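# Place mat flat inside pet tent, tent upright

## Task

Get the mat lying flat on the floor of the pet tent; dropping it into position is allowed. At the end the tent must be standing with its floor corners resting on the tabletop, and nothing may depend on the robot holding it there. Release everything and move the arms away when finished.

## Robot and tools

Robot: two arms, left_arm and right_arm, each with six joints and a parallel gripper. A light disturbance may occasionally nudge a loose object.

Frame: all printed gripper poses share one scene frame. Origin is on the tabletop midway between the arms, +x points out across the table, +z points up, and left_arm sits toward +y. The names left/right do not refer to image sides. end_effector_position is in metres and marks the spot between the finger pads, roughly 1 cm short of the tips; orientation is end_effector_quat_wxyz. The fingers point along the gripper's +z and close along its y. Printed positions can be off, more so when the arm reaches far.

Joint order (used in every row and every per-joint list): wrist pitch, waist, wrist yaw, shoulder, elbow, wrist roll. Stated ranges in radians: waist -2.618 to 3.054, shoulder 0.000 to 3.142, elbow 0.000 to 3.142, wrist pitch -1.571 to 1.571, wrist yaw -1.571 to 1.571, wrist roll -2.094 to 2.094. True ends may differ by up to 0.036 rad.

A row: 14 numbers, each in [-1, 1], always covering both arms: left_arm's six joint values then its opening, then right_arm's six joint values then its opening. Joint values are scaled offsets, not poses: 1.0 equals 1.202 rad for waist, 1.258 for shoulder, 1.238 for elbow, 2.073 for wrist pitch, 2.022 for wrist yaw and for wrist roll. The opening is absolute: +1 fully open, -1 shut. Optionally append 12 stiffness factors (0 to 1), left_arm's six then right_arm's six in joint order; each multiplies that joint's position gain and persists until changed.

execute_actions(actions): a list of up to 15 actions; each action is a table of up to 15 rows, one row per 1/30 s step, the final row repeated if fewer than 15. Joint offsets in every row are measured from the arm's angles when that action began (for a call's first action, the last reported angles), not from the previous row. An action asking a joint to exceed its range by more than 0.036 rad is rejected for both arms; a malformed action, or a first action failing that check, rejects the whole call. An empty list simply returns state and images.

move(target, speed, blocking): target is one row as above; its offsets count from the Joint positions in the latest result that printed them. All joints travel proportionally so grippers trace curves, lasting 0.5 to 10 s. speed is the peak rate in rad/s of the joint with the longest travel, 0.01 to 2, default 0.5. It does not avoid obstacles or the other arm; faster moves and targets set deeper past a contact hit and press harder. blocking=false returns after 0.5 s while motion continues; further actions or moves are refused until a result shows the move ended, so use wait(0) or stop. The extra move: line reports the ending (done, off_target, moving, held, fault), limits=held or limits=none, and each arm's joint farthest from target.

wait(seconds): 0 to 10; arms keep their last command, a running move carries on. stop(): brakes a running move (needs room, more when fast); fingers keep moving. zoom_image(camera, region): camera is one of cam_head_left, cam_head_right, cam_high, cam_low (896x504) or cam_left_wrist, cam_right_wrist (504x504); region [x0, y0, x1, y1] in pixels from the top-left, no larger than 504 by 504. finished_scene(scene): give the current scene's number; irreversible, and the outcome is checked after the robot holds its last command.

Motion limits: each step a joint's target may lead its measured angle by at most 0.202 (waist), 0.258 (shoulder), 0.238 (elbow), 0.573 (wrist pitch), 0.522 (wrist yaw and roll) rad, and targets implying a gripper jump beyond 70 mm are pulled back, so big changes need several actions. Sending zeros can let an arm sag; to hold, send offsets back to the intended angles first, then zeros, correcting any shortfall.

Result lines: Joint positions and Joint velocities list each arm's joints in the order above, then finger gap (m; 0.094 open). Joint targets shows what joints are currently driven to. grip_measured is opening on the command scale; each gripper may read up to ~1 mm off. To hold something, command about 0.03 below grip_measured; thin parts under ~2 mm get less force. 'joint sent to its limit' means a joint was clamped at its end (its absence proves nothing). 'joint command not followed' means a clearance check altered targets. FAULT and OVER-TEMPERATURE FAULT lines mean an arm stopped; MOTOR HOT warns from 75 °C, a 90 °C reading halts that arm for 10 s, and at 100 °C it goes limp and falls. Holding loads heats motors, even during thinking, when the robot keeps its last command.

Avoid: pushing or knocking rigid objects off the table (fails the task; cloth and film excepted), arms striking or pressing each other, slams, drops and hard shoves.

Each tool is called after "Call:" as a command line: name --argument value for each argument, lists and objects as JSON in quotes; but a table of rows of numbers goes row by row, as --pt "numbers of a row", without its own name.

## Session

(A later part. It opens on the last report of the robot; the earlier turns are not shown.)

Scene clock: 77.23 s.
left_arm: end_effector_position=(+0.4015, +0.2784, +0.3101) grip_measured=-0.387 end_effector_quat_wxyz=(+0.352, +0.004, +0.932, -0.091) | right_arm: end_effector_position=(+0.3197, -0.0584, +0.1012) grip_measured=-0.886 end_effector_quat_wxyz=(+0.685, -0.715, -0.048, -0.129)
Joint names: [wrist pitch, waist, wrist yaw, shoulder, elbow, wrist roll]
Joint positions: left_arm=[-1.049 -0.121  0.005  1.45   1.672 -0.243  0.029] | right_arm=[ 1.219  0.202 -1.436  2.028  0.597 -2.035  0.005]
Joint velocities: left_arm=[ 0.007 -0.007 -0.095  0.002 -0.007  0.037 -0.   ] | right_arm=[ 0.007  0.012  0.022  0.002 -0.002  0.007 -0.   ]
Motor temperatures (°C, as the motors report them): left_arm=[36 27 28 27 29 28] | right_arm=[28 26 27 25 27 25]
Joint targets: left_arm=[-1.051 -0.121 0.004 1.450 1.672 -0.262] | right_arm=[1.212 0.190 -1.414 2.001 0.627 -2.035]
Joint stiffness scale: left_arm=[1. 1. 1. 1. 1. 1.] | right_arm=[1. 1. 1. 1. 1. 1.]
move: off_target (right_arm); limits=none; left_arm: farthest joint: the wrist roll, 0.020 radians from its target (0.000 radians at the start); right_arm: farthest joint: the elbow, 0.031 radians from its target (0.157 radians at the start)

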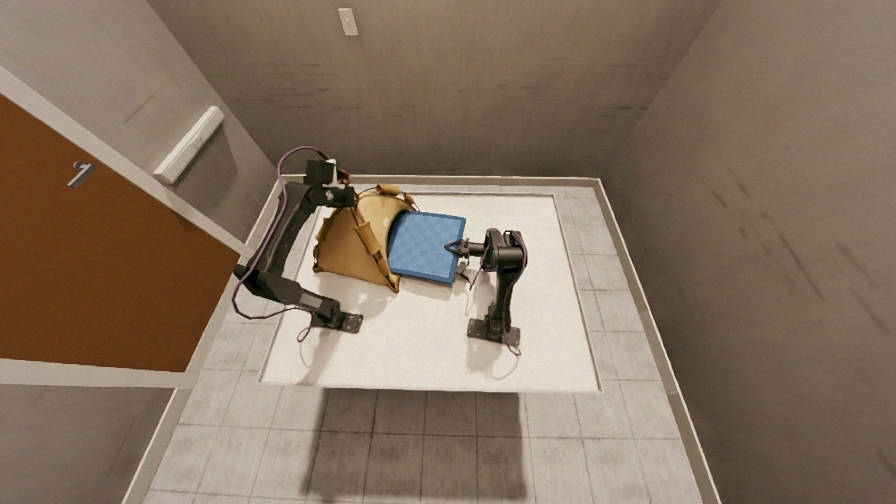

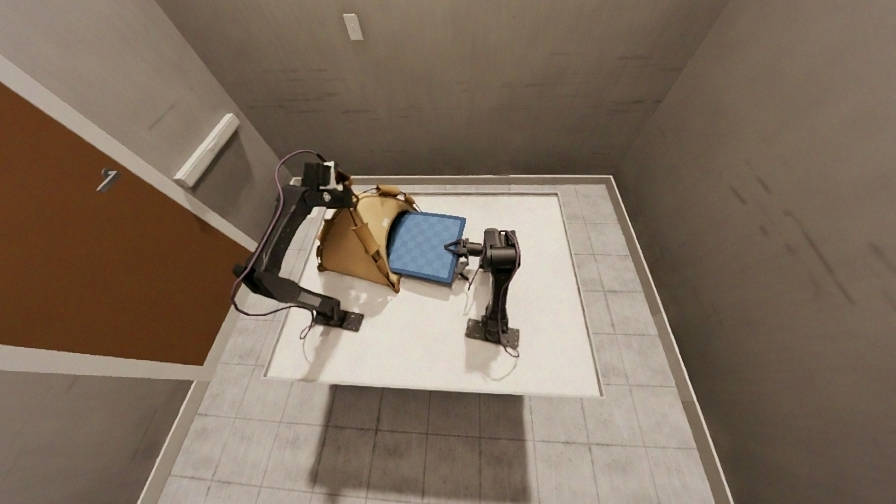

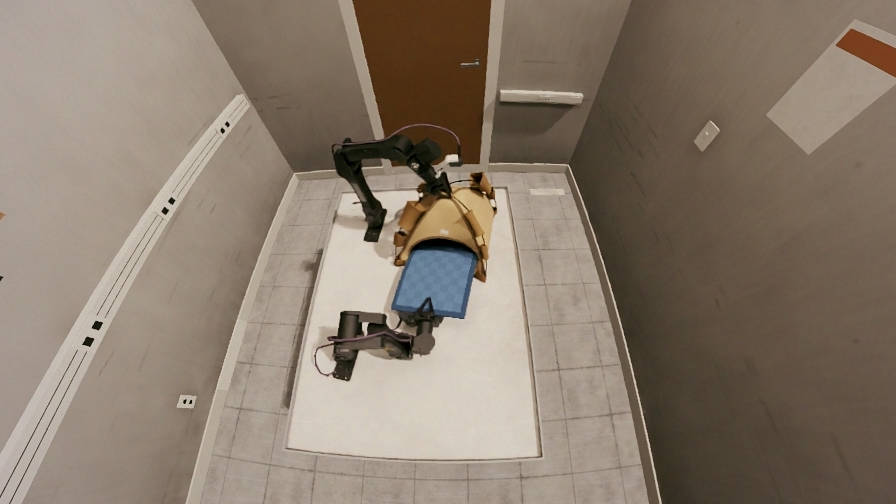

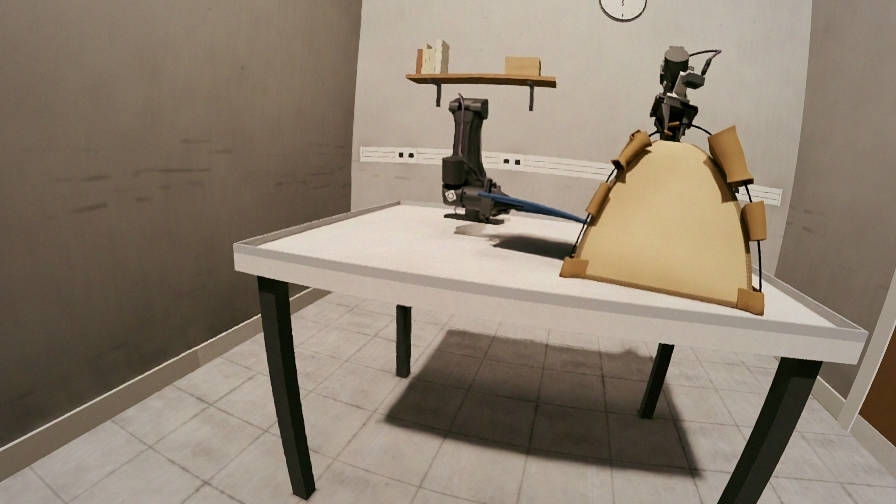

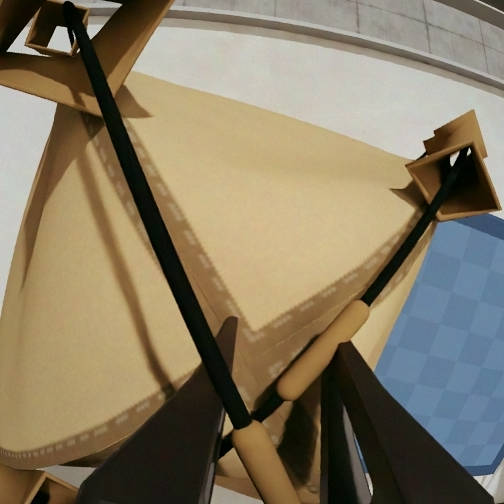

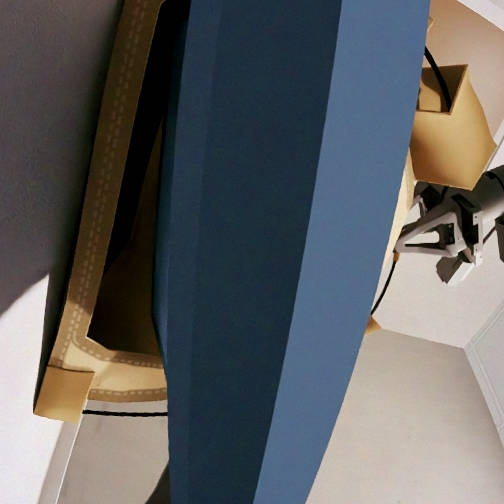

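Call:
move --target '[0,0,0,0,0,0,-0.4, 0.066,0.265,0.151,0.155,0.15,0.052,-0.915]' --speed 0.2

Call:
zoom_image --camera "cam_high" --region '[340, 170, 520, 340]'

Scene clock: 79.90 s.
left_arm: end_effector_position=(+0.4015, +0.2784, +0.3101) grip_measured=-0.387 end_effector_quat_wxyz=(+0.352, +0.007, +0.932, -0.090) | right_arm: end_effector_position=(+0.3374, +0.0426, +0.0743) grip_measured=-0.886 end_effector_quat_wxyz=(+0.677, -0.723, -0.054, -0.127)
Joint names: [wrist pitch, waist, wrist yaw, shoulder, elbow, wrist roll]
Joint positions: left_arm=[-1.049 -0.121  0.005  1.45   1.672 -0.237  0.029] | right_arm=[ 1.339  0.507 -1.137  2.217  0.755 -1.943  0.005]
Joint velocities: left_arm=[ 0.051 -0.002 -0.037 -0.017 -0.012 -0.007  0.   ] | right_arm=[ 0.007 -0.002 -0.037  0.002 -0.002  0.007 -0.   ]
Motor temperatures (°C, as the motors report them): left_arm=[36 27 28 27 29 28] | right_arm=[28 26 27 26 27 25]
Joint targets: left_arm=[-1.049 -0.121 0.005 1.450 1.672 -0.243] | right_arm=[1.356 0.521 -1.130 2.223 0.782 -1.930]
Joint stiffness scale: left_arm=[1. 1. 1. 1. 1. 1.] | right_arm=[1. 1. 1. 1. 1. 1.]
move: off_target (right_arm); limits=none; left_arm: farthest joint: the wrist roll, 0.006 radians from its target (0.000 radians at the start); right_arm: farthest joint: the elbow, 0.028 radians from its target (0.186 radians at the start)

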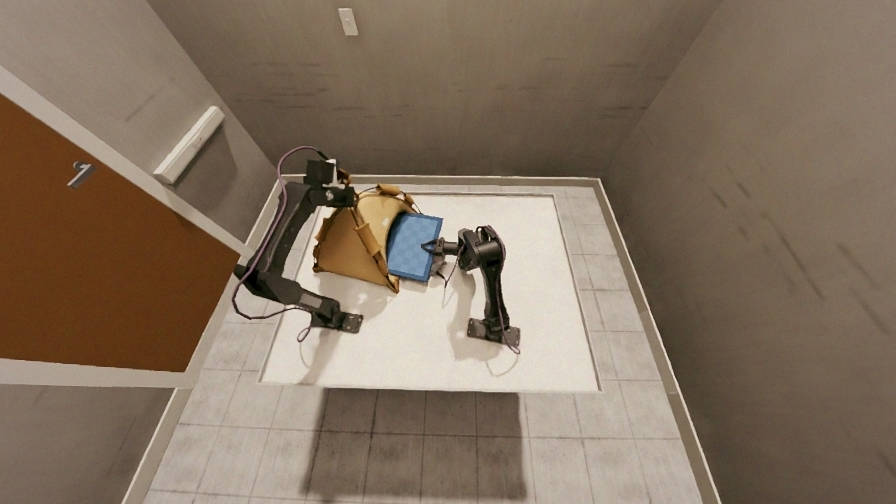

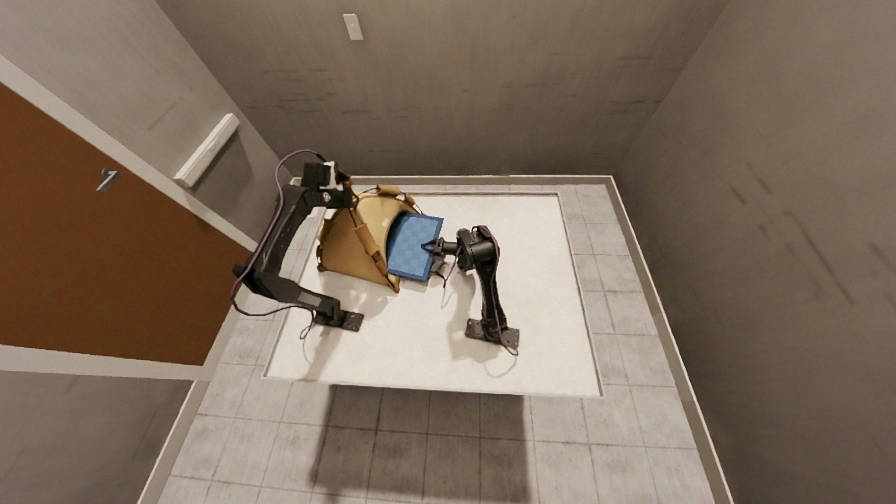

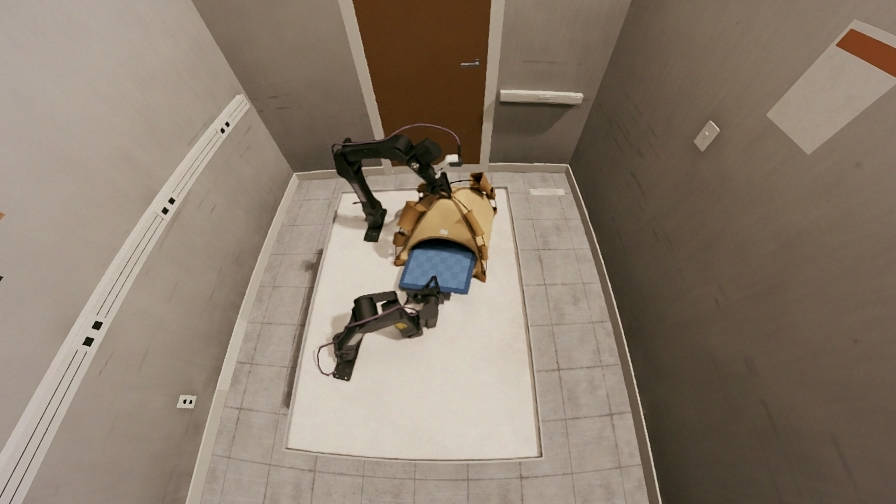

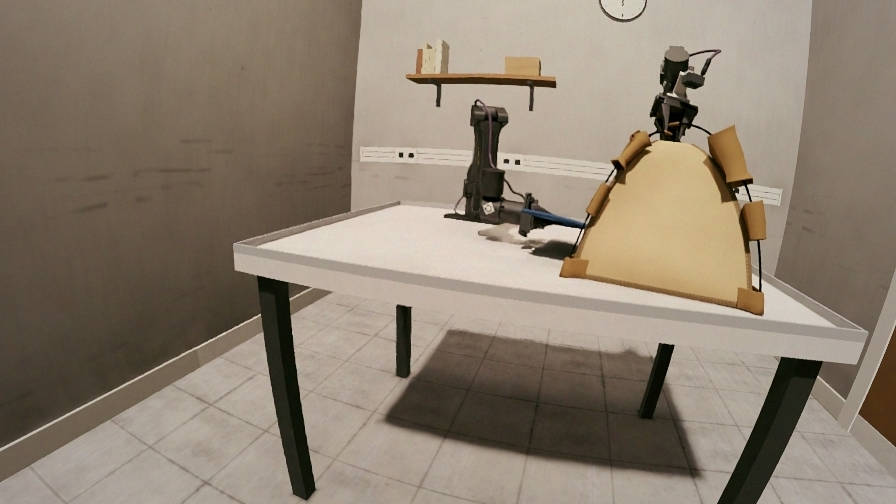

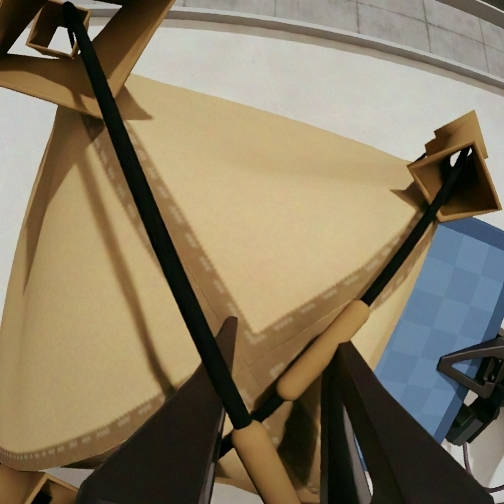

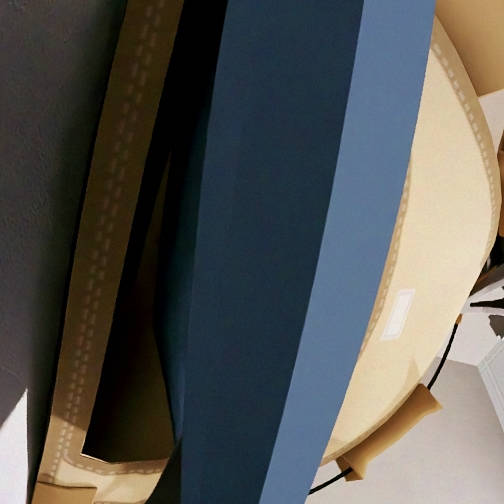

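Region (340, 170, 520, 340) of cam_high's 896x504 image, scaled by 2.800, with more detail than that image has.

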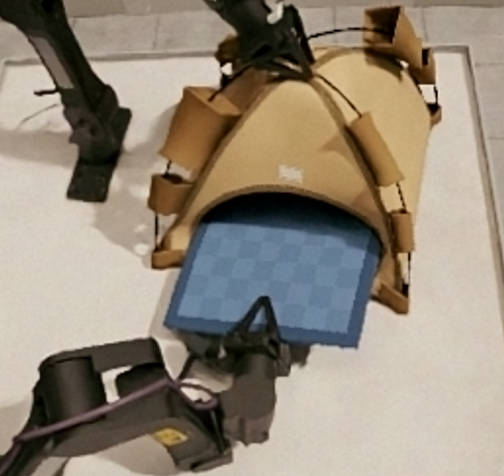

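Call:
move --target '[0,0,0,0,0,0,-0.4, -0.272,0.246,0.152,0.05,0.385,0,-0.915]' --speed 0.25

Call:
zoom_image --camera "cam_high" --region '[340, 170, 520, 340]'

Scene clock: 83.50 s.
left_arm: end_effector_position=(+0.4015, +0.2784, +0.3101) grip_measured=-0.387 end_effector_quat_wxyz=(+0.352, +0.008, +0.932, -0.090) | right_arm: end_effector_position=(+0.3702, +0.1768, +0.0748) grip_measured=-0.886 end_effector_quat_wxyz=(-0.627, +0.774, +0.013, +0.080)
Joint names: [wrist pitch, waist, wrist yaw, shoulder, elbow, wrist roll]
Joint positions: left_arm=[-1.049 -0.121  0.005  1.45   1.672 -0.234  0.029] | right_arm=[ 0.778  0.792 -0.834  2.279  1.199 -1.942  0.005]
Joint velocities: left_arm=[-0.081  0.002 -0.095 -0.012  0.007  0.037 -0.001] | right_arm=[ 0.007  0.002  0.007  0.002 -0.012  0.037  0.   ]
Motor temperatures (°C, as the motors report them): left_arm=[36 27 28 27 29 28] | right_arm=[29 26 27 26 27 25]
Joint targets: left_arm=[-1.049 -0.121 0.005 1.450 1.672 -0.237] | right_arm=[0.775 0.803 -0.830 2.280 1.231 -1.943]
Joint stiffness scale: left_arm=[1. 1. 1. 1. 1. 1.] | right_arm=[1. 1. 1. 1. 1. 1.]
move: off_target (right_arm); limits=none; left_arm: farthest joint: the wrist roll, 0.003 radians from its target (0.000 radians at the start); right_arm: farthest joint: the elbow, 0.032 radians from its target (0.477 radians at the start)

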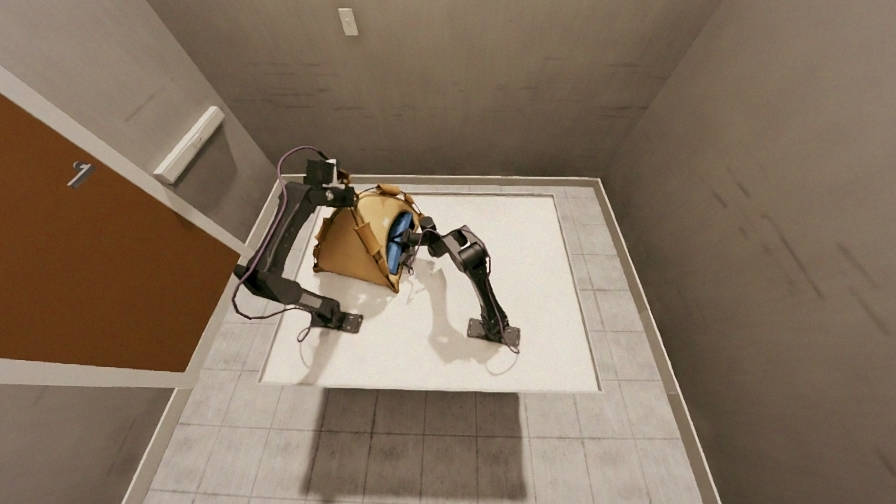

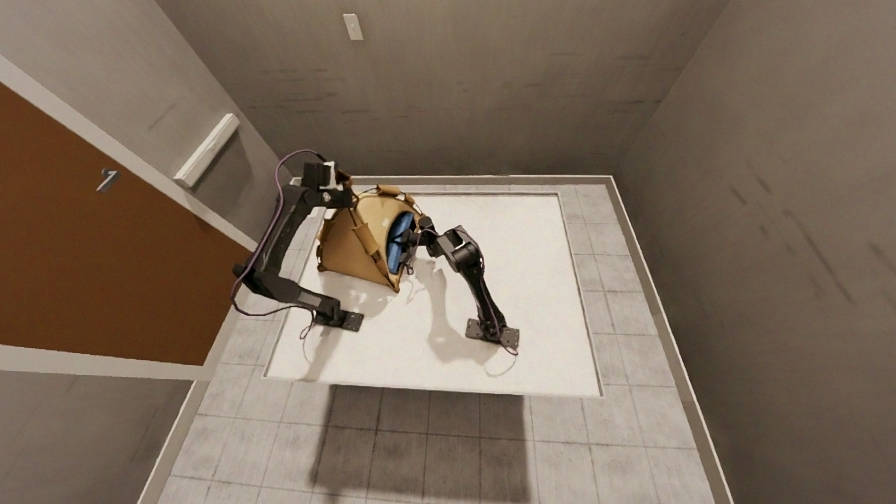

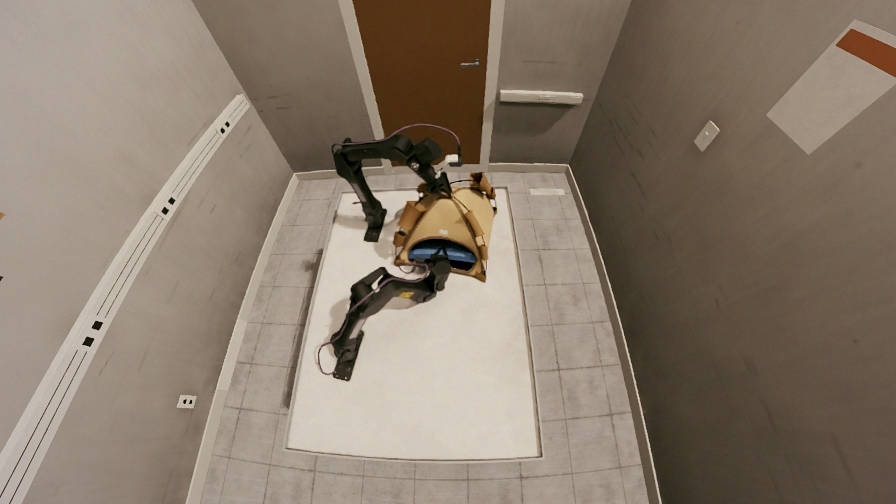

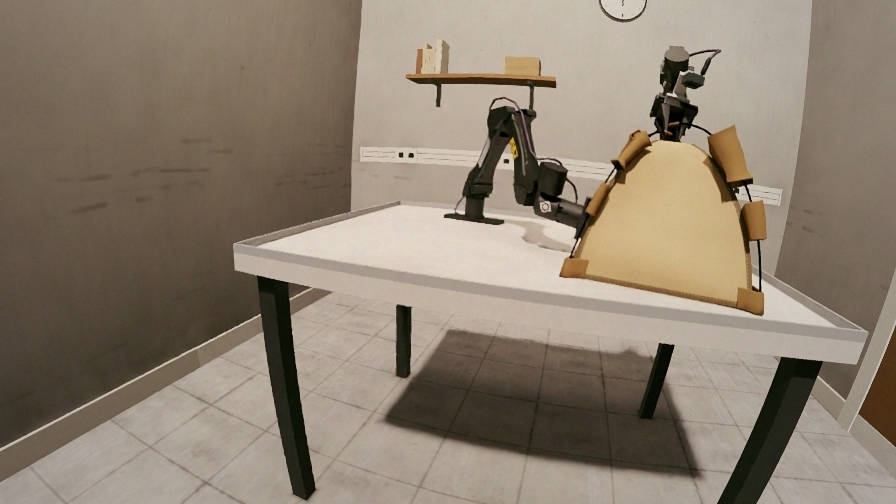

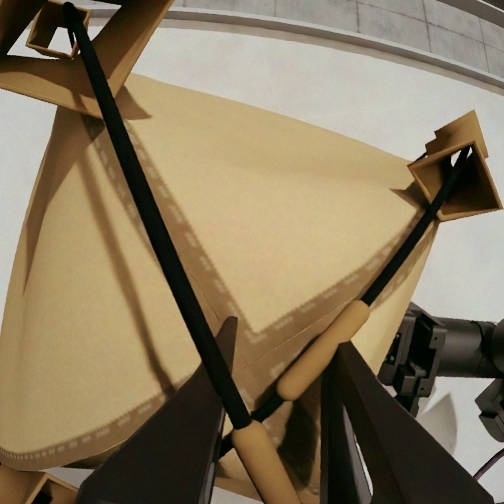

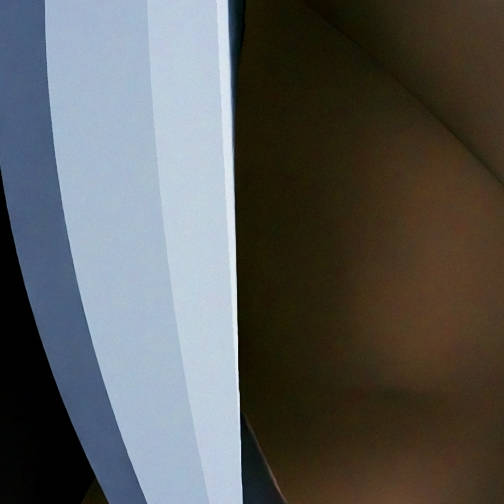

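Region (340, 170, 520, 340) of cam_high's 896x504 image, scaled by 2.800, with more detail than that image has.

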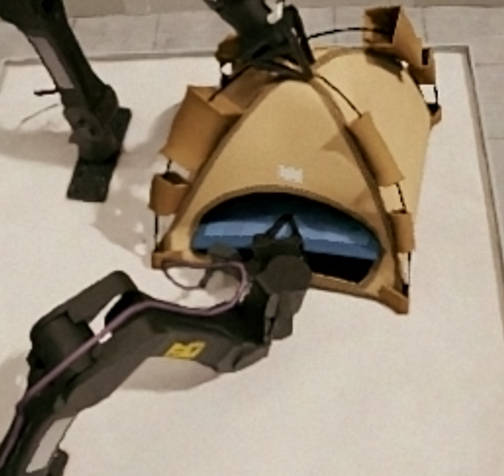

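Call:
move --target '[0,0,0,0,0,0,-0.4, -0.09,0.01,0,0.02,0.05,0.03,-0.915]' --speed 0.25

Call:
move --target '[0,0,0,0,0,0,-0.4, 0,0,0,0,0.02,0,-0.3]'

Call:
move --target '[0,0,0,0,0,0,1, 0.2,-0.24,-0.15,-0.12,-0.38,0,-0.3]' --speed 0.3

Call:
zoom_image --camera "cam_high" --region '[340, 170, 520, 340]'

Scene clock: 85.37 s.
left_arm: end_effector_position=(+0.4015, +0.2784, +0.3101) grip_measured=-0.387 end_effector_quat_wxyz=(+0.352, +0.009, +0.932, -0.089) | right_arm: end_effector_position=(+0.3688, +0.1739, +0.0456) grip_measured=-0.886 end_effector_quat_wxyz=(-0.591, +0.805, -0.043, +0.024)
Joint names: [wrist pitch, waist, wrist yaw, shoulder, elbow, wrist roll]
Joint positions: left_arm=[-1.049 -0.121  0.005  1.45   1.672 -0.233  0.029] | right_arm=[ 0.611  0.792 -0.82   2.299  1.233 -1.901  0.005]
Joint velocities: left_arm=[-0.037  0.007  0.022 -0.012 -0.002  0.022 -0.   ] | right_arm=[-0.037  0.012 -0.022 -0.007 -0.002 -0.037 -0.   ]
Motor temperatures (°C, as the motors report them): left_arm=[36 27 28 27 29 28] | right_arm=[29 26 27 26 27 25]
Joint targets: left_arm=[-1.049 -0.121 0.005 1.450 1.672 -0.235] | right_arm=[0.591 0.804 -0.833 2.304 1.261 -1.882]
Joint stiffness scale: left_arm=[1. 1. 1. 1. 1. 1.] | right_arm=[1. 1. 1. 1. 1. 1.]
move: off_target (right_arm); limits=none; left_arm: farthest joint: the wrist roll, 0.001 radians from its target (0.000 radians at the start); right_arm: farthest joint: the elbow, 0.028 radians from its target (0.061 radians at the start)

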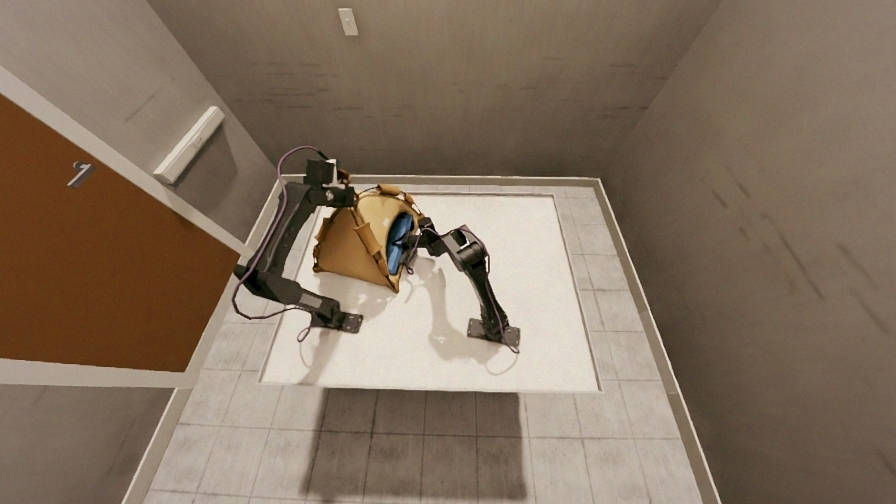

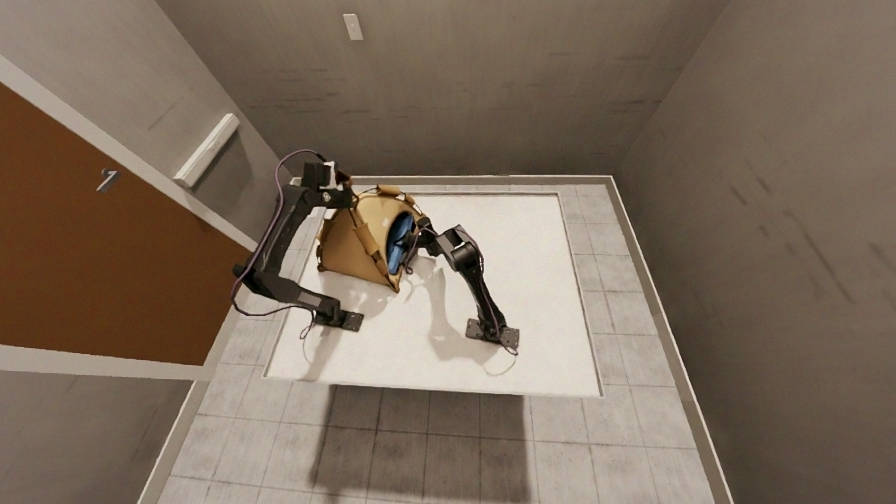

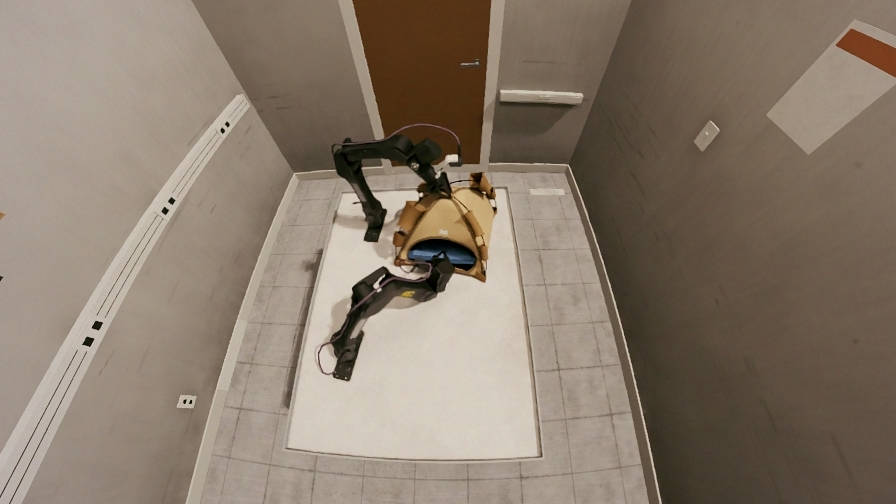

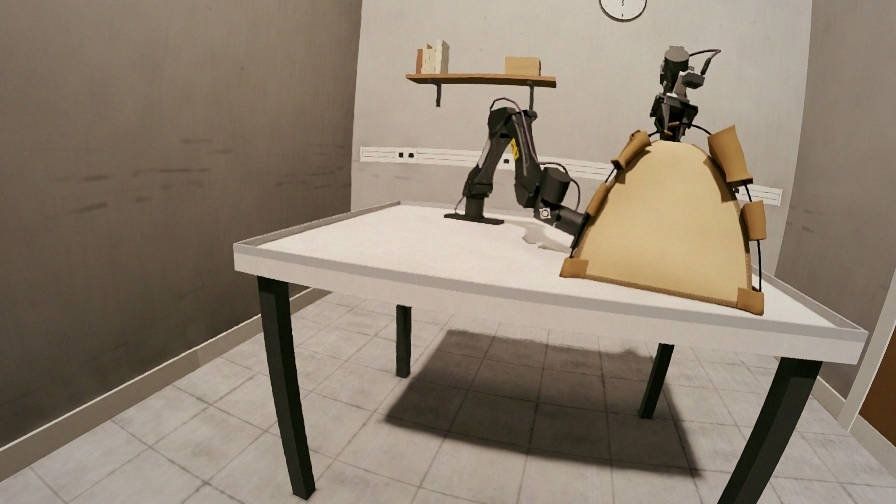

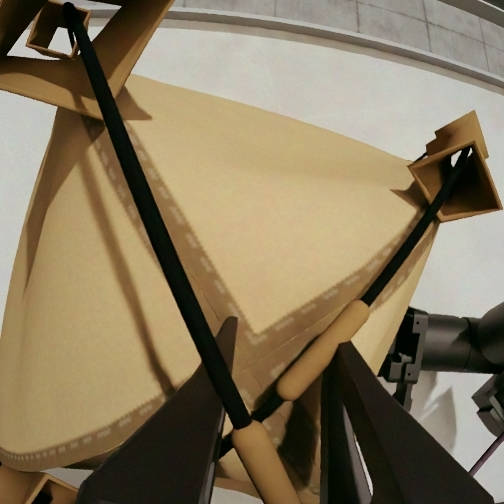

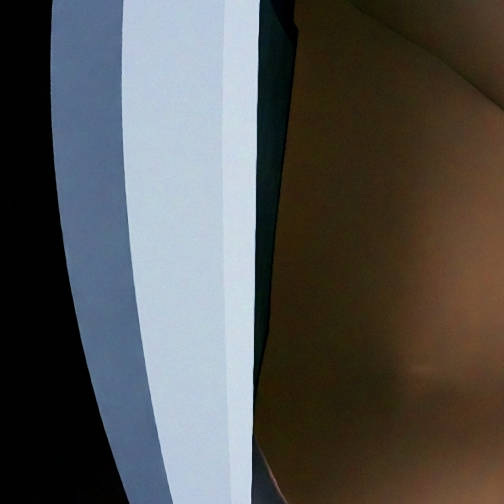

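Scene clock: 86.07 s.
left_arm: end_effector_position=(+0.4015, +0.2784, +0.3101) grip_measured=-0.387 end_effector_quat_wxyz=(+0.352, +0.009, +0.932, -0.089) | right_arm: end_effector_position=(+0.3690, +0.1738, +0.0455) grip_measured=-0.302 end_effector_quat_wxyz=(-0.591, +0.805, -0.044, +0.024)
Joint names: [wrist pitch, waist, wrist yaw, shoulder, elbow, wrist roll]
Joint positions: left_arm=[-1.049 -0.121  0.005  1.45   1.672 -0.232  0.029] | right_arm=[ 0.611  0.792 -0.819  2.299  1.233 -1.901  0.033]
Joint velocities: left_arm=[-0.051 -0.012  0.066 -0.017 -0.007 -0.007  0.   ] | right_arm=[-0.051  0.007  0.007  0.012 -0.007  0.037 -0.   ]
Motor temperatures (°C, as the motors report them): left_arm=[36 27 28 27 29 28] | right_arm=[29 26 27 26 27 25]
Joint targets: left_arm=[-1.049 -0.121 0.005 1.450 1.672 -0.233] | right_arm=[0.611 0.792 -0.820 2.299 1.257 -1.901]
Joint stiffness scale: left_arm=[1. 1. 1. 1. 1. 1.] | right_arm=[1. 1. 1. 1. 1. 1.]
move: off_target (right_arm); limits=none; left_arm: farthest joint: the wrist roll, 0.001 radians from its target (0.000 radians at the start); right_arm: farthest joint: the elbow, 0.025 radians from its target (0.025 radians at the start)

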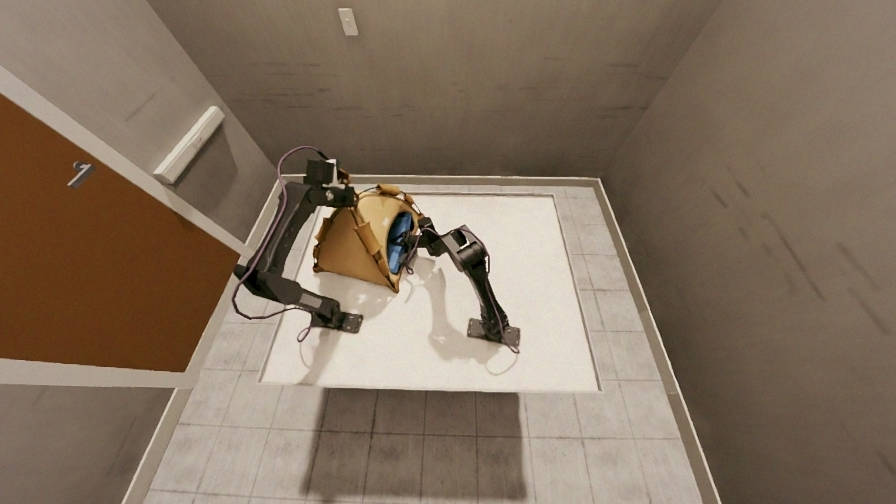

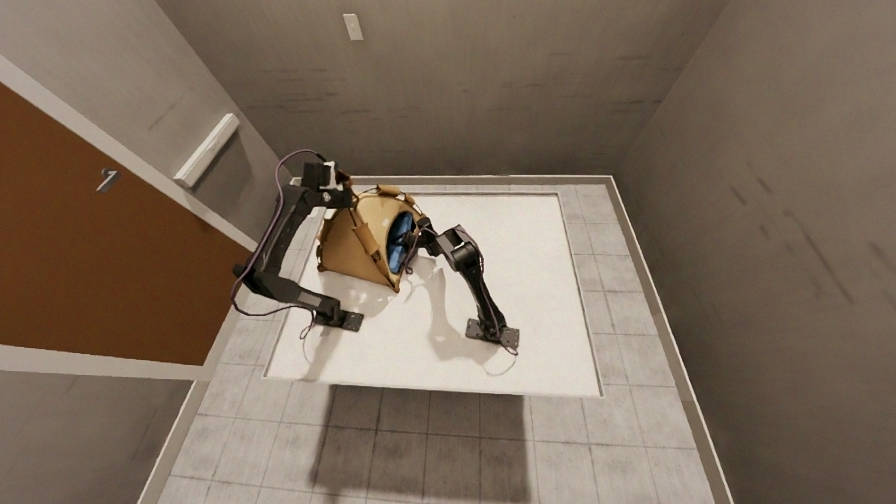

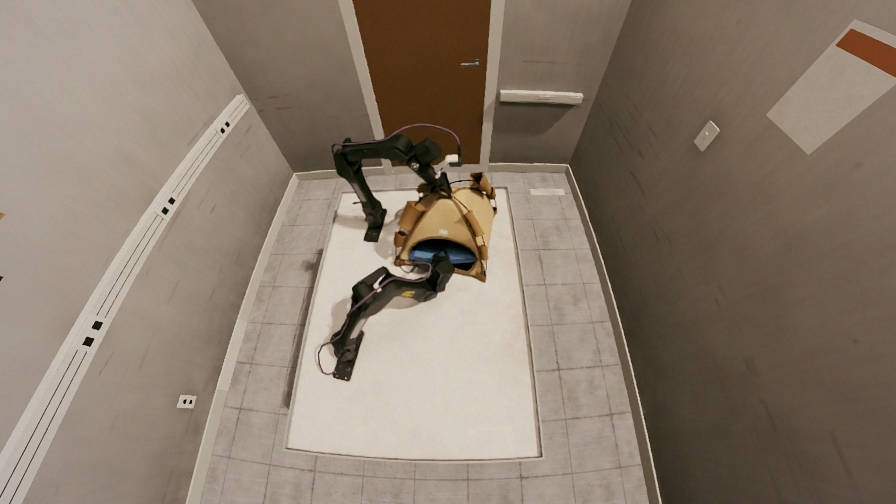

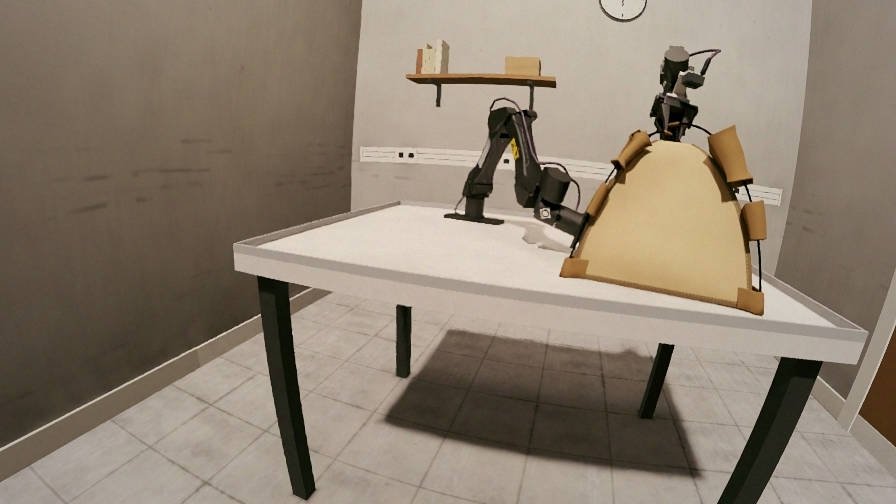

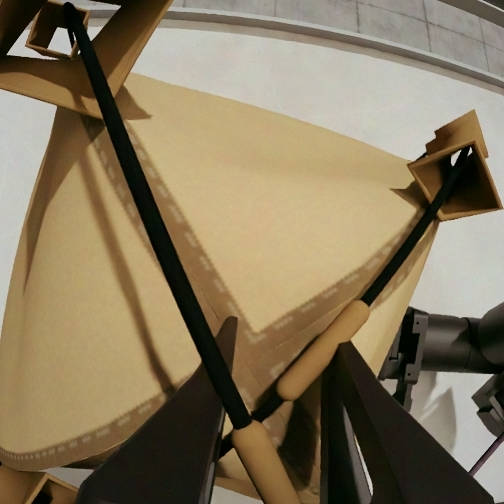

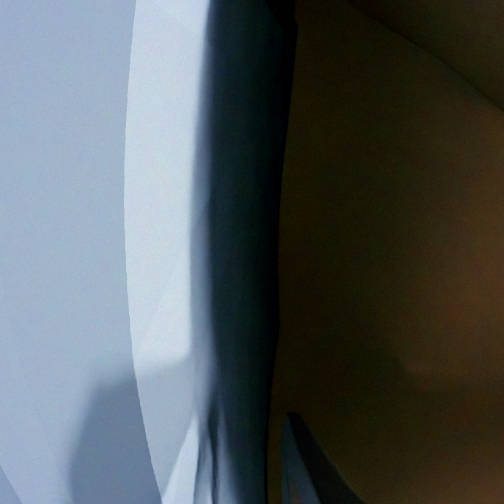

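Scene clock: 88.30 s.
left_arm: end_effector_position=(+0.4040, +0.2778, +0.3124) grip_measured=+1.000 end_effector_quat_wxyz=(+0.359, +0.011, +0.929, -0.090) | right_arm: end_effector_position=(+0.3389, +0.0420, +0.0489) grip_measured=-0.302 end_effector_quat_wxyz=(-0.645, +0.762, -0.048, +0.032)
Joint names: [wrist pitch, waist, wrist yaw, shoulder, elbow, wrist roll]
Joint positions: left_arm=[-1.035 -0.121  0.005  1.45   1.672 -0.228  0.094] | right_arm=[ 1.018  0.511 -1.106  2.176  0.779 -1.901  0.033]
Joint velocities: left_arm=[-0.037 -0.007  0.007  0.002  0.002  0.081  0.   ] | right_arm=[-0.11  -0.017  0.022  0.012 -0.012  0.007 -0.   ]
Motor temperatures (°C, as the motors report them): left_arm=[36 27 28 27 29 28] | right_arm=[29 26 27 27 27 25]
Joint targets: left_arm=[-1.049 -0.121 0.005 1.450 1.672 -0.232] | right_arm=[1.026 0.504 -1.122 2.149 0.762 -1.901]
Joint stiffness scale: left_arm=[1. 1. 1. 1. 1. 1.] | right_arm=[1. 1. 1. 1. 1. 1.]
move: off_target (right_arm); limits=none; left_arm: farthest joint: the wrist pitch, 0.014 radians from its target (0.000 radians at the start); right_arm: farthest joint: the shoulder, 0.028 radians from its target (0.151 radians at the start)

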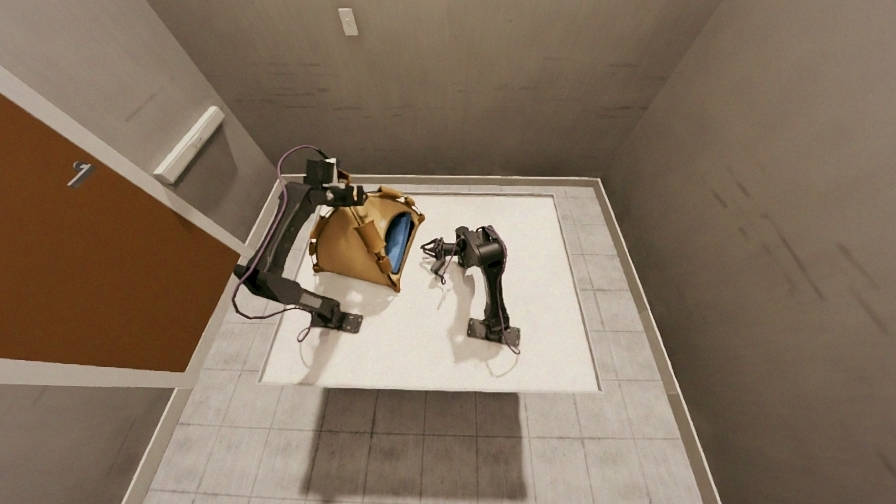

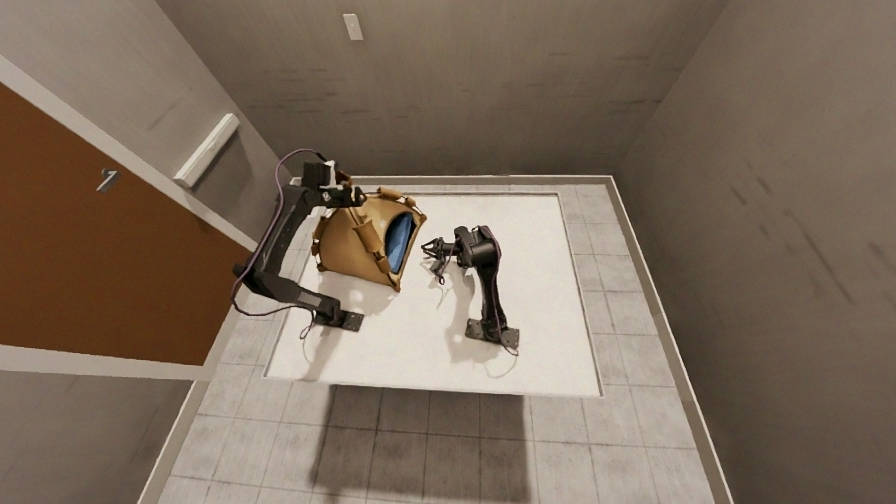

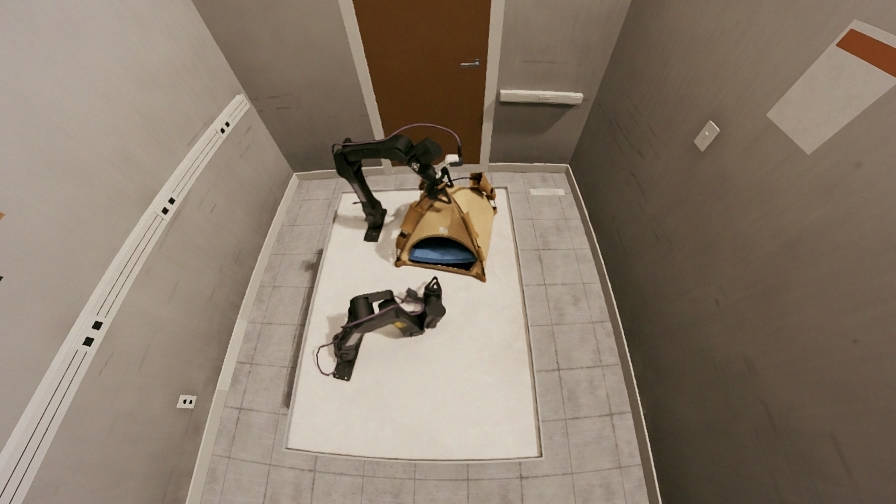

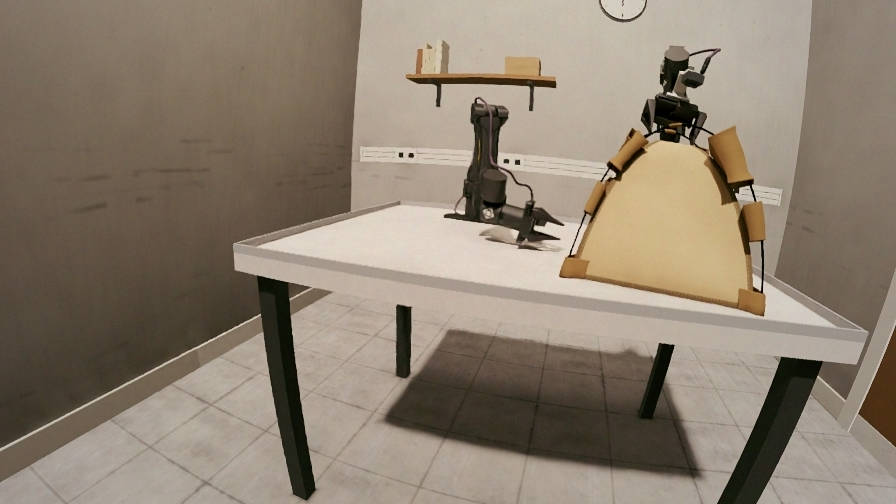

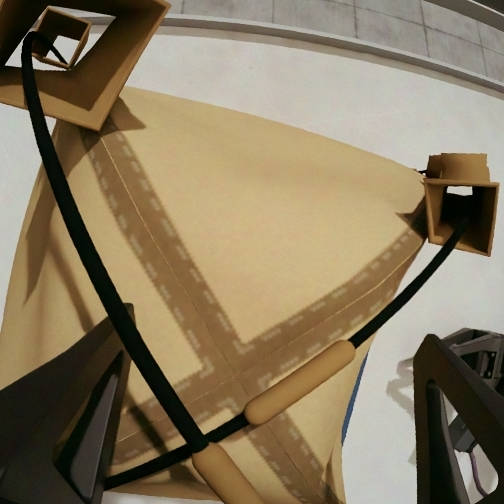

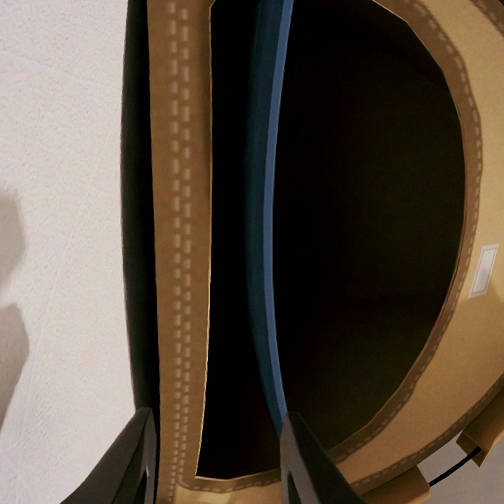

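Region (340, 170, 520, 340) of cam_high's 896x504 image, scaled by 2.800, with more detail than that image has.

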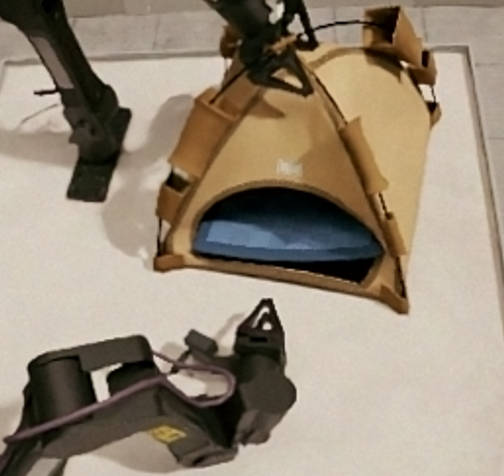

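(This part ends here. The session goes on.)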